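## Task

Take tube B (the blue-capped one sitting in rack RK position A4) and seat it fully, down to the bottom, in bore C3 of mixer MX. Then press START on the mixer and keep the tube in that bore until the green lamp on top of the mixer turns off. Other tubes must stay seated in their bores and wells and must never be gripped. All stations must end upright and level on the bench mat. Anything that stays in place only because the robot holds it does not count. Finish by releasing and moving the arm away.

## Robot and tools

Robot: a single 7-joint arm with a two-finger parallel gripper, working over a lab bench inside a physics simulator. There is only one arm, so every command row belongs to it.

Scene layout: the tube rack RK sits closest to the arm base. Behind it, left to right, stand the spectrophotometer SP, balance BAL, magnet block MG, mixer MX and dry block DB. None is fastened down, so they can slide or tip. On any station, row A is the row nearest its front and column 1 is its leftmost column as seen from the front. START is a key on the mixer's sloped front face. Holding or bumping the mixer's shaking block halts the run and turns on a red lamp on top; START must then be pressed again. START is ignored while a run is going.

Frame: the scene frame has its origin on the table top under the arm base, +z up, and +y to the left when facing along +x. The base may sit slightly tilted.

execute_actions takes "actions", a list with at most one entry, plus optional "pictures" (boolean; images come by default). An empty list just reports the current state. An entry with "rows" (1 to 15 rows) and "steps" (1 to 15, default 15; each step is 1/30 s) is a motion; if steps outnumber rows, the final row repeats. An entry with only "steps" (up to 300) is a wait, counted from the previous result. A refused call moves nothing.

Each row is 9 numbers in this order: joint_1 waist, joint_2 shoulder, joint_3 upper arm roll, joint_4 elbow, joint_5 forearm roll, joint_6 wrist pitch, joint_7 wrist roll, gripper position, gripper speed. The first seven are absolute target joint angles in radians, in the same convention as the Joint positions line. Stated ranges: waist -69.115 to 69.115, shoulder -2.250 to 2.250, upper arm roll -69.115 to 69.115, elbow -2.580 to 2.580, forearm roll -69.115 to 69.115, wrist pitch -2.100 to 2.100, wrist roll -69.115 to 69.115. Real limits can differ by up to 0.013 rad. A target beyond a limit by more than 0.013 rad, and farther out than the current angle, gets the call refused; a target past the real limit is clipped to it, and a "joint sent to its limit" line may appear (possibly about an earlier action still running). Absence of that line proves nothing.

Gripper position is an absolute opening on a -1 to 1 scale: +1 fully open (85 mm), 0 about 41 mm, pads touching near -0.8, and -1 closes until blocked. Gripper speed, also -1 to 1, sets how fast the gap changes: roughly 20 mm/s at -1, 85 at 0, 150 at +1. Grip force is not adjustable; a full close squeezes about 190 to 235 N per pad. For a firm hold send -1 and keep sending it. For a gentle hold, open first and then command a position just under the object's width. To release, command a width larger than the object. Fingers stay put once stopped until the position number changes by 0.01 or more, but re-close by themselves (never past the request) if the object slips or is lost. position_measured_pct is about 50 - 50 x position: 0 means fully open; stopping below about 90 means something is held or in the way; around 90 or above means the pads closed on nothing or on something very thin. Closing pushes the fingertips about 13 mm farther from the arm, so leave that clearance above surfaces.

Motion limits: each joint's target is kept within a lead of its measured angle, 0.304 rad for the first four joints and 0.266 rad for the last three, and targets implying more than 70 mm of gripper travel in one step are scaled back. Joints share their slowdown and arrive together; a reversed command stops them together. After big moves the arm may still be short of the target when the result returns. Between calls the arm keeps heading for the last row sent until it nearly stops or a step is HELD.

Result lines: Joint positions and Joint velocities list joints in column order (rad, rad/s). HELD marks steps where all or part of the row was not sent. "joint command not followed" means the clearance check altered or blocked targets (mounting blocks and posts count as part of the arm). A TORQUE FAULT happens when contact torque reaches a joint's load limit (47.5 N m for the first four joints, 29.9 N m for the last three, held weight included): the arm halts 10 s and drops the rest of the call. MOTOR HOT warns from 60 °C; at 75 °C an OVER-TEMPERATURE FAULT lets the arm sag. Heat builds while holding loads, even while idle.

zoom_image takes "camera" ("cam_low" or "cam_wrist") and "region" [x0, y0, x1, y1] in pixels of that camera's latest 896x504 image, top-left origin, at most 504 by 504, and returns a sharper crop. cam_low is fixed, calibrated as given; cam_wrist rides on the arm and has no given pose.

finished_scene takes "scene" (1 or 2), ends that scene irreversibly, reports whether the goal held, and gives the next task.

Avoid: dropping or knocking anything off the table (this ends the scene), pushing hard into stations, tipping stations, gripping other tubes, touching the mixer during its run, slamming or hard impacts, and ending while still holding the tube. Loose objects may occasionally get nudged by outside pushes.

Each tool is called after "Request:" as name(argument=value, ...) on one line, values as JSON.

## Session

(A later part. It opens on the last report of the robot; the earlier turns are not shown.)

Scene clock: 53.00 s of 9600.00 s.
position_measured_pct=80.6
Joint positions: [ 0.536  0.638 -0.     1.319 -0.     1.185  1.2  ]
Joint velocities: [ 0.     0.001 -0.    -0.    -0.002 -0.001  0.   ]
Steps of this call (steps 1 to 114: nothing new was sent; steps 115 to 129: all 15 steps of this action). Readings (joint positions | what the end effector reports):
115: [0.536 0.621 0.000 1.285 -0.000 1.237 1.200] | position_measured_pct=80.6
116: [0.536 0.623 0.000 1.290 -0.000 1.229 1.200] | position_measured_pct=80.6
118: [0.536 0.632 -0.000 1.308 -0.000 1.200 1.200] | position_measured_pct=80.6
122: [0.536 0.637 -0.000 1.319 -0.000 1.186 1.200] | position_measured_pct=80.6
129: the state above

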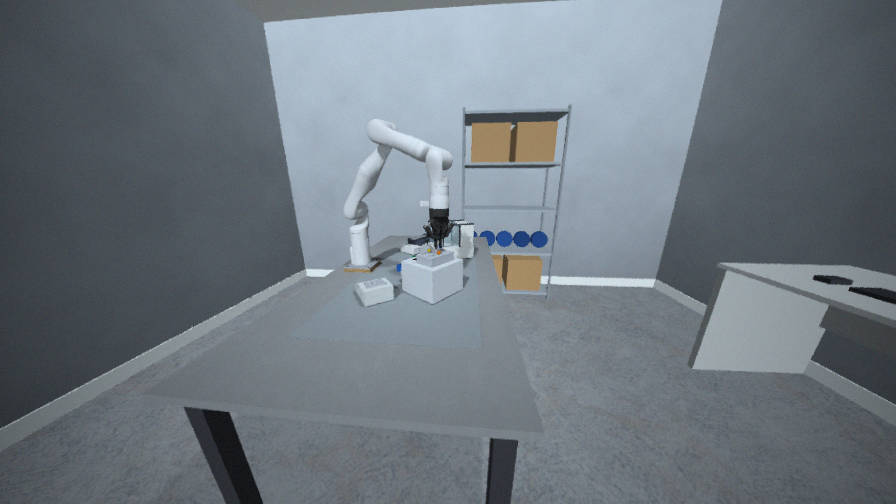

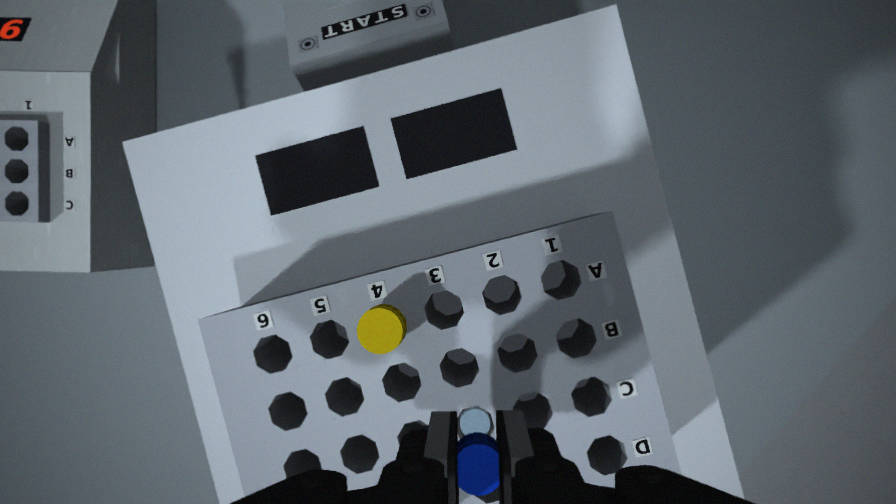

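Aligned. Down 18 mm, release, rise, close.

Request:
execute_actions(actions=[{"rows":[[0.536,0.643,0,1.326,0,1.173,1.2,-0.65,0],[0.536,0.643,0,1.326,0,1.173,1.2,-0.65,0],[0.536,0.643,0,1.326,0,1.173,1.2,-0.65,0],[0.536,0.65,0,1.335,0,1.157,1.2,-0.65,0],[0.536,0.65,0,1.335,0,1.157,1.2,-0.65,0],[0.536,0.65,0,1.335,0,1.157,1.2,-0.65,0],[0.536,0.657,0,1.345,0,1.14,1.2,-0.65,0]]}])

Request:
execute_actions(actions=[{"rows":[[0.536,0.657,0,1.345,0,1.14,1.2,-0.45,0]]}], pictures=false)

Request:
execute_actions(actions=[{"rows":[[0.536,0.634,0,1.311,0,1.197,1.2,-0.45,0]]}])

Request:
execute_actions(actions=[{"rows":[[0.536,0.634,0,1.311,0,1.197,1.2,-0.8,0]]}], pictures=false)

Request:
execute_actions(actions=[{"rows":[[0.536,0.648,0,1.333,0,1.161,1.2,-0.8,0]]}])

Request:
zoom_image(camera="cam_low", region=[415,230,465,265])

Scene clock: 59.43 s of 9600.00 s.
position_measured_pct=80.6
Joint positions: [0.536 0.657 0.    1.346 0.    1.142 1.2  ]
Joint velocities: [-0.     0.001  0.001  0.001  0.    -0.    -0.001]
Steps of this call (steps 1 to 15: the robot went on to your last target; steps 16 to 178: nothing new was sent; steps 179 to 193: all 15 steps of this action). Readings (joint positions | what the end effector reports):
179: [0.536 0.639 -0.000 1.320 -0.000 1.184 1.200] | position_measured_pct=80.6
180: [0.536 0.641 -0.000 1.323 -0.000 1.179 1.200] | position_measured_pct=80.6
182: [0.536 0.644 -0.000 1.327 -0.000 1.173 1.200] | position_measured_pct=80.6
186: [0.536 0.653 0.000 1.340 0.000 1.151 1.200] | position_measured_pct=80.6
193: the state above

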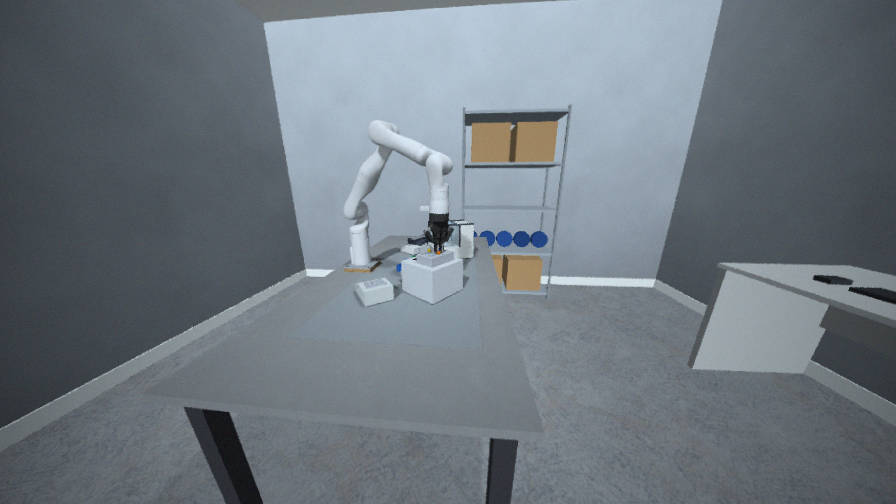

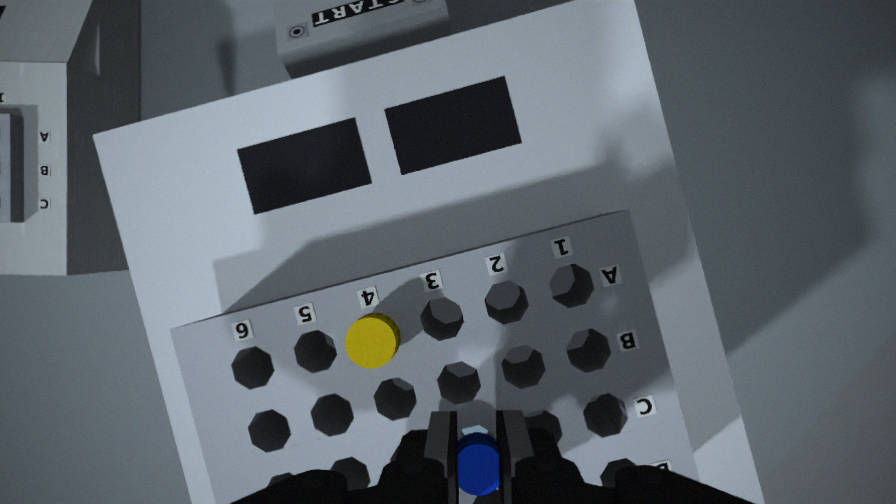

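Scene clock: 59.93 s of 9600.00 s.
position_measured_pct=72.6
Joint positions: [ 0.536  0.657 -0.     1.345  0.     1.14   1.2  ]
Joint velocities: [-0.001  0.001 -0.     0.002  0.    -0.    -0.   ]
Steps of this call (steps 1 to 15: all 15 steps of this action). Readings (joint positions | what the end effector reports):
1: [0.536 0.657 0.000 1.346 0.000 1.142 1.200] | position_measured_pct=80.6
2: [0.536 0.657 0.000 1.346 0.000 1.142 1.200] | position_measured_pct=80.2
4: [0.536 0.657 0.000 1.346 0.000 1.140 1.200] | position_measured_pct=75.8
8: [0.536 0.657 -0.000 1.345 -0.000 1.140 1.200] | position_measured_pct=72.6
15: the state above

Scene clock: 60.43 s of 9600.00 s.
position_measured_pct=72.6
Joint positions: [ 0.536  0.634 -0.     1.311 -0.     1.197  1.2  ]
Joint velocities: [-0.001 -0.001  0.     0.    -0.001  0.    -0.   ]
Steps of this call (steps 1 to 15: all 15 steps of this action). Readings (joint positions | what the end effector reports):
1: [0.536 0.656 -0.000 1.344 0.000 1.141 1.200] | position_measured_pct=72.6
2: [0.536 0.652 -0.000 1.340 0.000 1.150 1.200] | position_measured_pct=72.6
4: [0.536 0.639 -0.000 1.320 -0.000 1.182 1.200] | position_measured_pct=72.6
8: [0.536 0.635 0.000 1.311 0.000 1.197 1.200] | position_measured_pct=72.6
15: the state above

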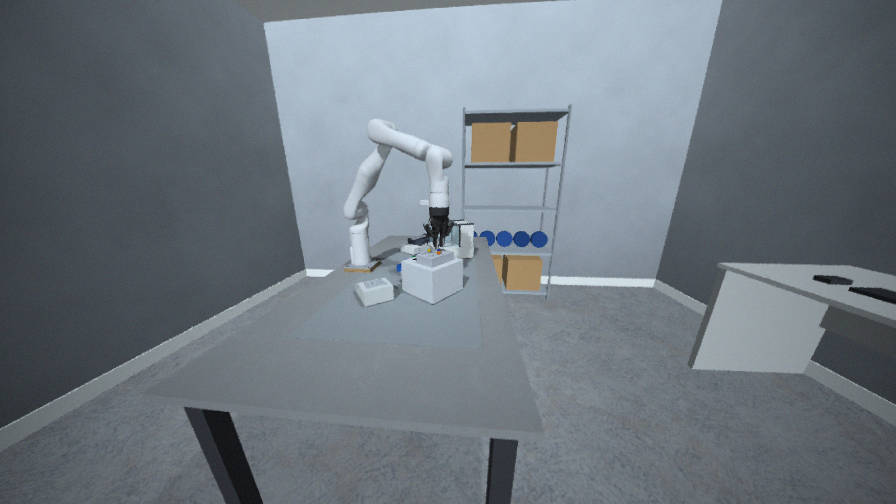

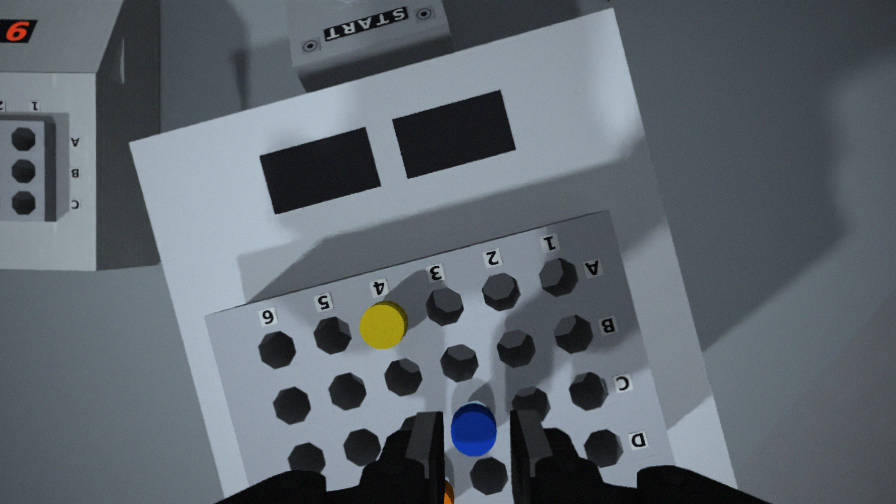

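Scene clock: 60.93 s of 9600.00 s.
position_measured_pct=89.7
Joint positions: [0.536 0.634 0.    1.311 0.    1.197 1.2  ]
Joint velocities: [-0.001  0.    -0.     0.001 -0.001 -0.001  0.   ]
Steps of this call (steps 1 to 15: all 15 steps of this action). Readings (joint positions | what the end effector reports):
1: [0.536 0.634 0.000 1.311 0.000 1.197 1.200] | position_measured_pct=72.6
2: [0.536 0.634 0.000 1.311 0.000 1.197 1.200] | position_measured_pct=73.0
4: [0.536 0.634 0.000 1.311 -0.000 1.197 1.200] | position_measured_pct=77.4
8: [0.536 0.634 -0.000 1.311 0.000 1.197 1.200] | position_measured_pct=87.7
15: the state above

Scene clock: 61.43 s of 9600.00 s.
position_measured_pct=89.7
Joint positions: [ 0.536  0.643  0.     1.331 -0.     1.162  1.2  ]
Joint velocities: [ 0.001 -0.     0.    -0.    -0.001 -0.    -0.   ]
Steps of this call (steps 1 to 15: all 15 steps of this action). Readings (joint positions | what the end effector reports):
1: [0.536 0.635 0.000 1.312 -0.000 1.196 1.200] | position_measured_pct=89.7
2: [0.536 0.638 0.000 1.316 -0.000 1.187 1.200] | position_measured_pct=89.7
4: [0.536 0.646 0.000 1.329 0.000 1.166 1.200] | position_measured_pct=89.7
8: [0.536 0.644 0.000 1.330 -0.000 1.162 1.200] | position_measured_pct=89.7
15: the state above

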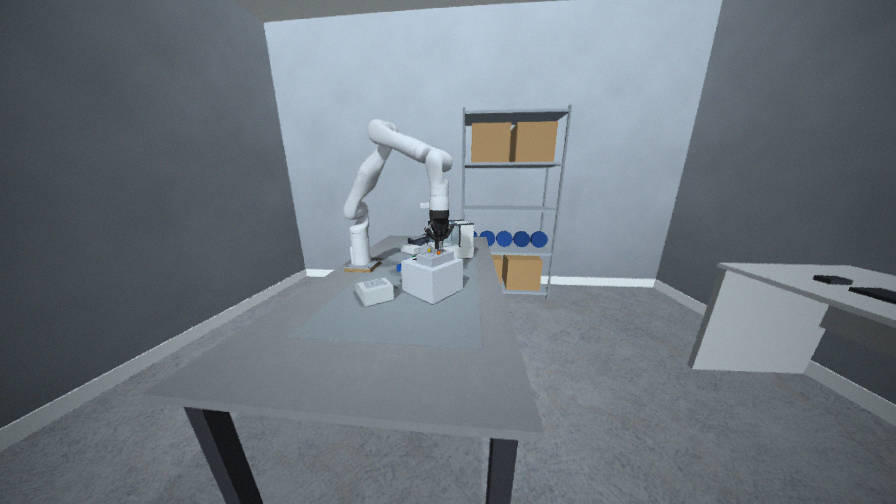

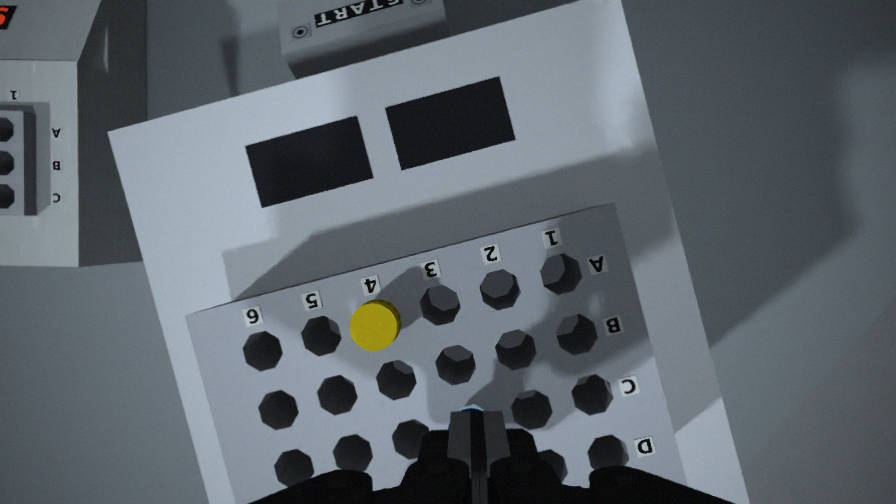

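Region (415, 230, 465, 265) of cam_low's 896x504 image, scaled by 10.080, with more detail than that image has; it fills the top 353 rows of this view, and the rest is white.

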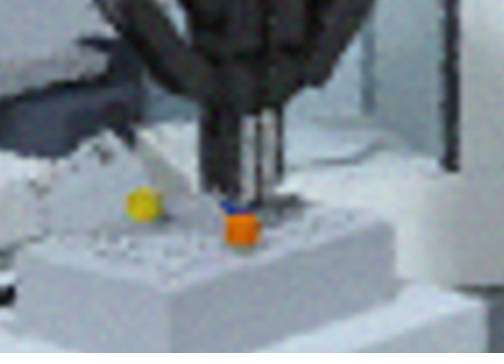

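Request:
execute_actions(actions=[{"rows":[[0.53,0.394,0,1.364,0,1.383,1.57,-0.8,0]]}], pictures=false)

Request:
execute_actions(actions=[{"rows":[[0.5,0.1,0,1.8,0,1.24,1.57,-0.8,0]]}], pictures=false)

Request:
execute_actions(actions=[{"steps":15}], pictures=false)

Request:
execute_actions(actions=[{"rows":[[0.5,0.394,0,2.091,0,0.657,1.57,0,0]]}], pictures=false)

Request:
execute_actions(actions=[{"steps":40}])

Scene clock: 67.93 s of 9600.00 s.
position_measured_pct=89.7
Joint positions: [0.53  0.4   0.    1.362 0.    1.383 1.568]
Joint velocities: [-0.001 -0.043  0.     0.007  0.001  0.041  0.095]
Steps of this call (steps 1 to 15: the robot went on to your last target; steps 16 to 180: nothing new was sent; steps 181 to 195: all 15 steps of this action). Readings (joint positions | what the end effector reports):
181: [0.536 0.642 0.000 1.331 -0.000 1.162 1.201] | position_measured_pct=89.7
182: [0.536 0.637 0.000 1.333 0.000 1.166 1.206] | position_measured_pct=89.7
184: [0.535 0.609 -0.000 1.338 0.000 1.188 1.233] | position_measured_pct=89.7
188: [0.533 0.508 -0.000 1.349 -0.000 1.278 1.361] | position_measured_pct=89.7
195: the state above

Scene clock: 68.43 s of 9600.00 s.
position_measured_pct=89.7
Joint positions: [ 0.503  0.125 -0.     1.755 -0.     1.251  1.57 ]
Joint velocities: [-0.03  -0.302 -0.     0.656 -0.    -0.142 -0.001]
Steps of this call (steps 1 to 15: all 15 steps of this action). Readings (joint positions | what the end effector reports):
1: [0.530 0.398 0.000 1.364 0.000 1.382 1.569] | position_measured_pct=89.7
2: [0.529 0.390 0.000 1.370 0.000 1.378 1.570] | position_measured_pct=89.7
4: [0.526 0.359 0.000 1.398 0.000 1.364 1.570] | position_measured_pct=89.7
8: [0.515 0.248 -0.000 1.518 -0.000 1.310 1.570] | position_measured_pct=89.7
15: the state above

Scene clock: 68.93 s of 9600.00 s.
position_measured_pct=89.7
Joint positions: [ 0.5   0.1  -0.    1.8  -0.    1.24  1.57]
Joint velocities: [ 0.    -0.002  0.001  0.    -0.001 -0.002 -0.002]
Steps of this call (steps 1 to 15: the robot went on to your last target). Readings (joint positions | what the end effector reports):
1: [0.502 0.117 -0.000 1.774 -0.000 1.247 1.570] | position_measured_pct=89.7
2: [0.501 0.110 -0.000 1.788 -0.000 1.244 1.570] | position_measured_pct=89.7
4: [0.501 0.106 -0.000 1.798 -0.000 1.241 1.570] | position_measured_pct=89.7
8: [0.500 0.102 -0.000 1.800 -0.000 1.240 1.570] | position_measured_pct=89.7
15: the state above

Scene clock: 69.43 s of 9600.00 s.
position_measured_pct=53.2
Joint positions: [ 0.5    0.355  0.     2.055 -0.     0.83   1.57 ]
Joint velocities: [ 0.001  0.288  0.     0.286  0.001 -1.216 -0.   ]
Steps of this call (steps 1 to 15: all 15 steps of this action). Readings (joint positions | what the end effector reports):
1: [0.500 0.102 0.000 1.801 -0.000 1.239 1.570] | position_measured_pct=89.7
2: [0.500 0.108 0.000 1.805 0.000 1.235 1.570] | position_measured_pct=89.3
4: [0.500 0.138 0.000 1.831 0.000 1.210 1.570] | position_measured_pct=84.9
8: [0.500 0.235 -0.000 1.927 0.000 1.107 1.570] | position_measured_pct=73.8
15: the state above

Scene clock: 70.77 s of 9600.00 s.
position_measured_pct=50.0
Joint positions: [ 0.5    0.394  0.     2.091 -0.     0.657  1.57 ]
Joint velocities: [-0.001 -0.001 -0.001  0.     0.001  0.    -0.002]
Steps of this call (steps 1 to 30: the robot went on to your last target; steps 31 to 40: nothing new was sent). Readings (joint positions | what the end effector reports):
1: [0.500 0.364 0.000 2.064 -0.000 0.789 1.570] | position_measured_pct=51.6
2: [0.500 0.373 0.000 2.073 0.000 0.749 1.570] | position_measured_pct=50.8
4: [0.500 0.386 -0.000 2.086 -0.000 0.684 1.570] | position_measured_pct=50.0
8: [0.500 0.392 -0.000 2.090 -0.000 0.657 1.570] | position_measured_pct=50.0
40: the state above
The arm was judged still, so your last target was given up. Only a new action makes it travel on or press farther. Fingers that are still opening or closing keep moving.

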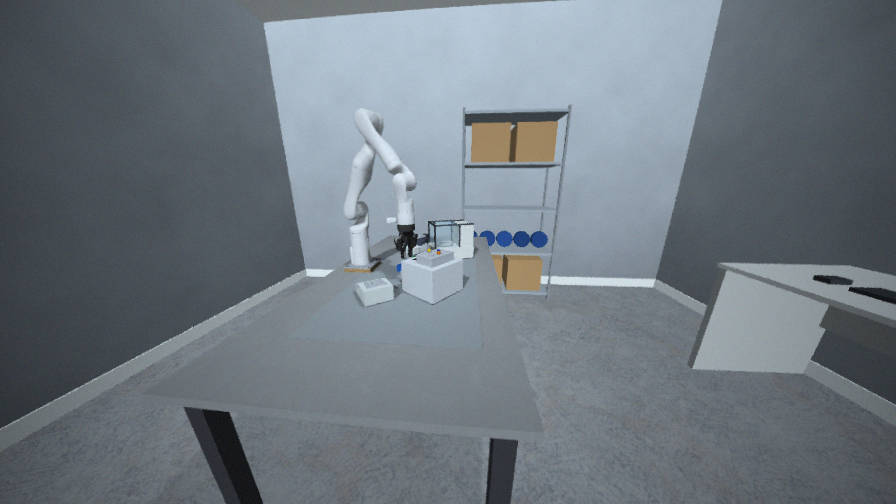

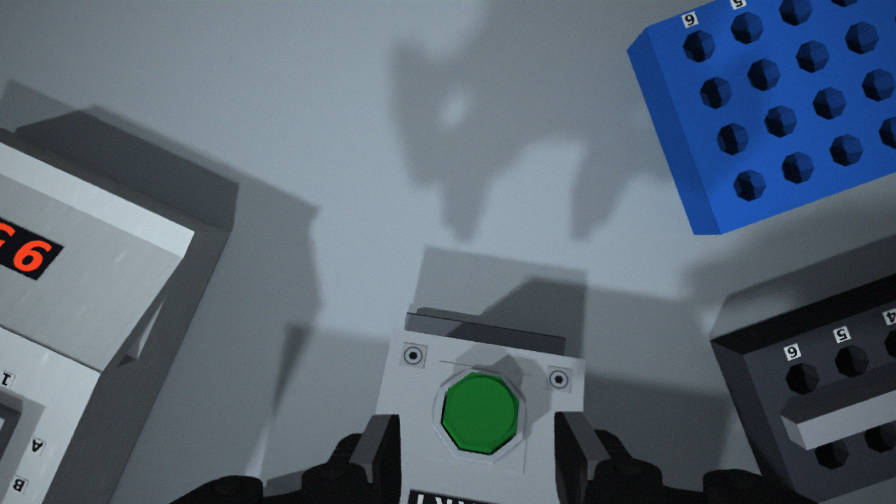

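Request:
execute_actions(actions=[{"rows":[[0.495,0.474,0,2.13,0,0.538,1.57,-0.8,1]]}], pictures=false)

Request:
execute_actions(actions=[{"rows":[[0.495,0.492,0,2.137,0,0.513,1.57,-0.8,1]]}], pictures=false)

Request:
execute_actions(actions=[{"rows":[[0.495,0.508,0,2.143,0,0.491,1.57,-0.8,1]]}])

Scene clock: 74.33 s of 9600.00 s.
position_measured_pct=89.7
Joint positions: [0.495 0.472 0.    2.13  0.    0.538 1.57 ]
Joint velocities: [ 0.     0.003  0.001 -0.002 -0.004  0.     0.001]
Steps of this call (steps 1 to 92: nothing new was sent; steps 93 to 107: all 15 steps of this action). Readings (joint positions | what the end effector reports):
93: [0.500 0.395 0.000 2.091 0.000 0.656 1.570] | position_measured_pct=50.0
94: [0.499 0.402 0.000 2.094 0.000 0.648 1.570] | position_measured_pct=50.8
96: [0.498 0.432 0.000 2.106 0.000 0.609 1.570] | position_measured_pct=58.3
100: [0.495 0.469 -0.000 2.129 -0.000 0.541 1.570] | position_measured_pct=78.2
107: the state above

Scene clock: 74.83 s of 9600.00 s.
position_measured_pct=89.7
Joint positions: [0.495 0.489 0.001 2.136 0.    0.514 1.57 ]
Joint velocities: [-0.001  0.001 -0.    -0.    -0.001 -0.    -0.002]
Steps of this call (steps 1 to 15: all 15 steps of this action). Readings (joint positions | what the end effector reports):
1: [0.495 0.474 0.000 2.130 0.000 0.537 1.570] | position_measured_pct=89.7
2: [0.495 0.480 0.000 2.131 0.000 0.530 1.570] | position_measured_pct=89.7
4: [0.495 0.488 0.000 2.135 0.000 0.516 1.570] | position_measured_pct=89.7
8: [0.495 0.489 0.000 2.136 0.000 0.514 1.570] | position_measured_pct=89.7
15: the state above

Scene clock: 75.33 s of 9600.00 s.
position_measured_pct=89.7
Joint positions: [ 0.495  0.493  0.001  2.144 -0.     0.499  1.57 ]
Joint velocities: [-0.     0.    -0.002  0.002 -0.     0.003  0.001]
Steps of this call (steps 1 to 15: all 15 steps of this action). Readings (joint positions | what the end effector reports):
1: [0.495 0.491 0.001 2.137 0.000 0.513 1.570] | position_measured_pct=89.7
2: [0.495 0.495 0.001 2.138 0.000 0.508 1.570] | position_measured_pct=89.7
4: [0.495 0.496 0.000 2.143 -0.000 0.502 1.570] | position_measured_pct=89.7
8: [0.495 0.493 0.001 2.143 -0.000 0.500 1.570] | position_measured_pct=89.7
15: the state above

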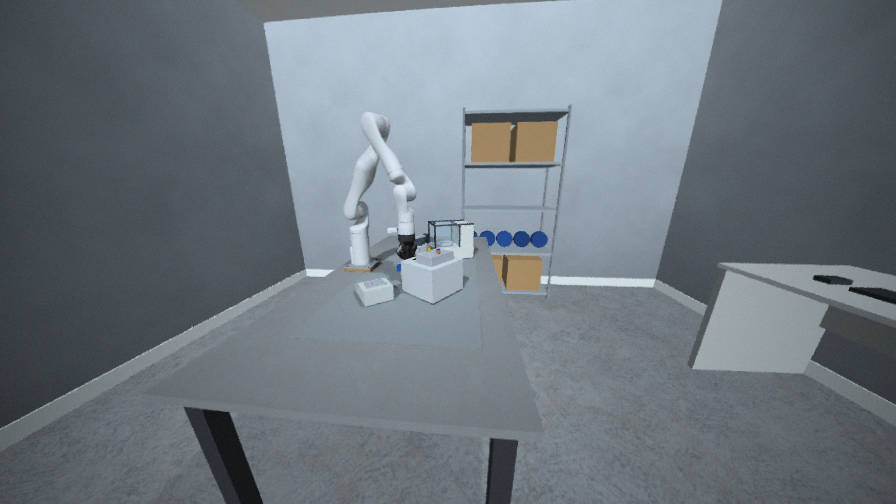

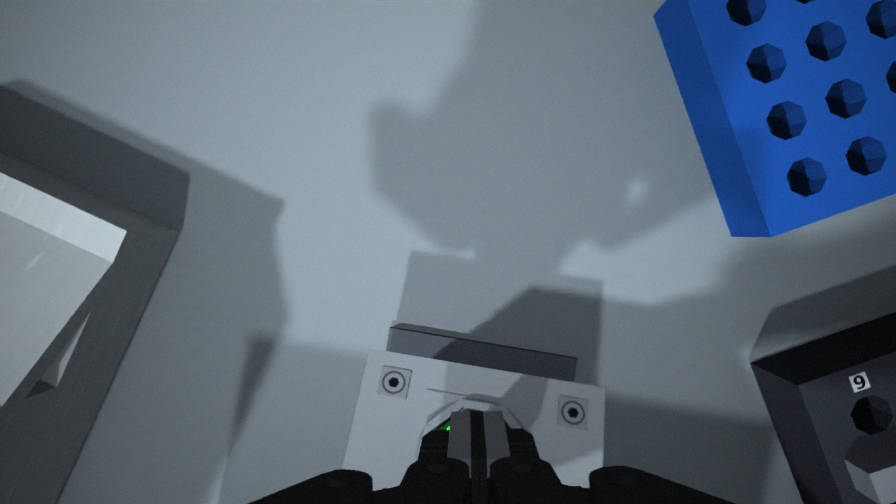

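Request:
execute_actions(actions=[{"rows":[[0.5,0.0,0,2.0,0,0.8,1.57,-0.8,0]]}], pictures=false)

Request:
execute_actions(actions=[{"steps":30}])

Request:
execute_actions(actions=[{"steps":300}])

Scene clock: 77.53 s of 9600.00 s.
position_measured_pct=89.7
Joint positions: [0.499 0.136 0.    2.03  0.    0.733 1.57 ]
Joint velocities: [ 0.007 -0.944 -0.001 -0.214 -0.001  0.467  0.   ]
Steps of this call (steps 1 to 15: the robot went on to your last target; steps 16 to 51: nothing new was sent; steps 52 to 66: all 15 steps of this action). Readings (joint positions | what the end effector reports):
52: [0.495 0.492 0.000 2.144 -0.000 0.500 1.570] | position_measured_pct=89.7
53: [0.495 0.486 0.000 2.142 -0.000 0.504 1.570] | position_measured_pct=89.7
55: [0.496 0.462 0.000 2.132 -0.000 0.522 1.570] | position_measured_pct=89.7
59: [0.497 0.353 0.000 2.086 -0.000 0.610 1.570] | position_measured_pct=89.7
66: the state above

Scene clock: 78.53 s of 9600.00 s.
position_measured_pct=89.7
Joint positions: [0.5  0.   0.   2.   0.   0.8  1.57]
Joint velocities: [ 0.001 -0.     0.    -0.001 -0.002 -0.    -0.   ]
Steps of this call (steps 1 to 30: the robot went on to your last target). Readings (joint positions | what the end effector reports):
1: [0.499 0.105 0.000 2.023 0.000 0.748 1.570] | position_measured_pct=89.7
2: [0.499 0.077 0.000 2.016 0.000 0.762 1.570] | position_measured_pct=89.7
4: [0.500 0.035 0.000 2.006 0.000 0.785 1.570] | position_measured_pct=89.7
8: [0.500 0.008 0.000 1.999 0.000 0.800 1.570] | position_measured_pct=89.7
30: the state above
The arm was judged still, so your last target was given up. Only a new action makes it travel on or press farther. Fingers that are still opening or closing keep moving.

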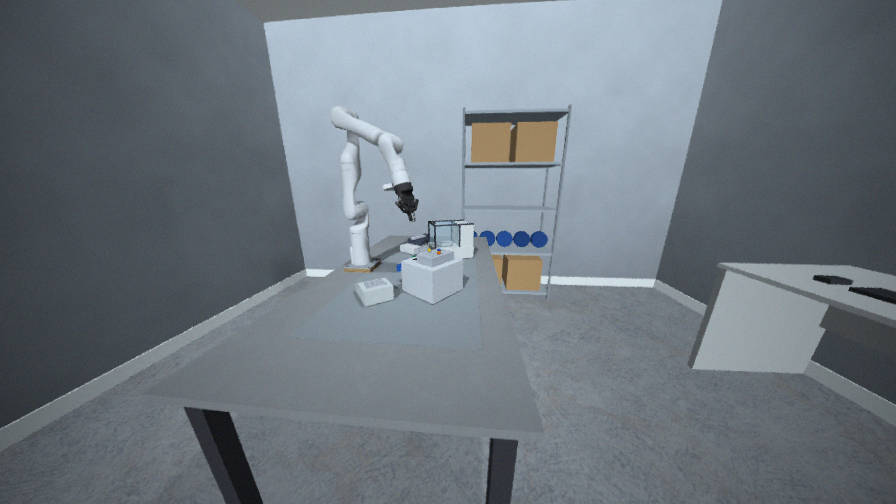

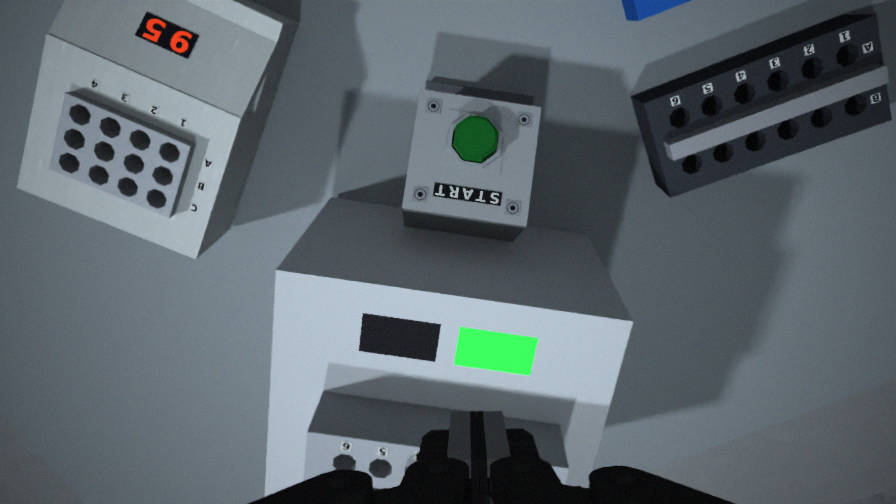

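Scene clock: 88.53 s of 9600.00 s.
position_measured_pct=89.7
Joint positions: [ 0.5   0.    0.    2.   -0.    0.8   1.57]
Joint velocities: [-0.001 -0.    -0.    -0.    -0.     0.001  0.001]
Steps of this call (steps 1 to 300: nothing new was sent). Readings (joint positions | what the end effector reports):
1: [0.500 0.000 0.000 2.000 -0.000 0.800 1.570] | position_measured_pct=89.7
2: [0.500 0.000 -0.000 2.000 0.000 0.800 1.570] | position_measured_pct=89.7
4: [0.500 0.000 0.000 2.000 0.000 0.800 1.570] | position_measured_pct=89.7
8: [0.500 0.000 0.000 2.000 0.000 0.800 1.570] | position_measured_pct=89.7
300: the state above

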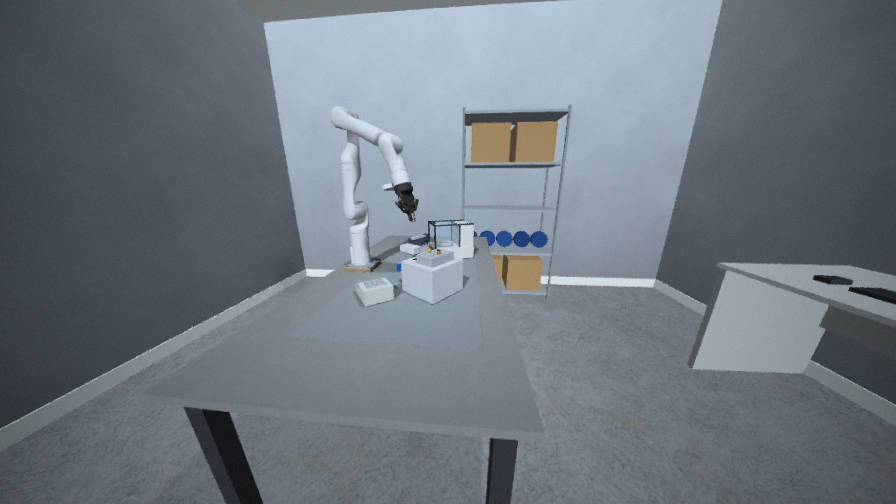

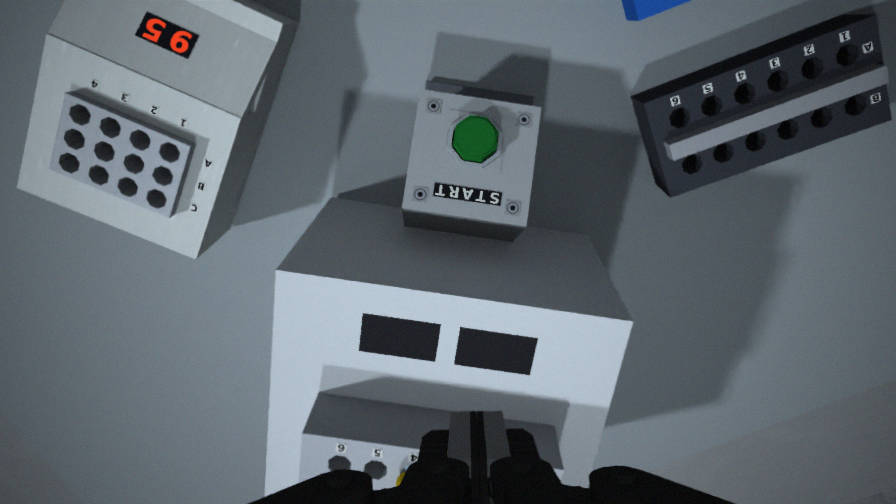

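Request:
finished_scene(scene=1)

The scene is finished: the task was done.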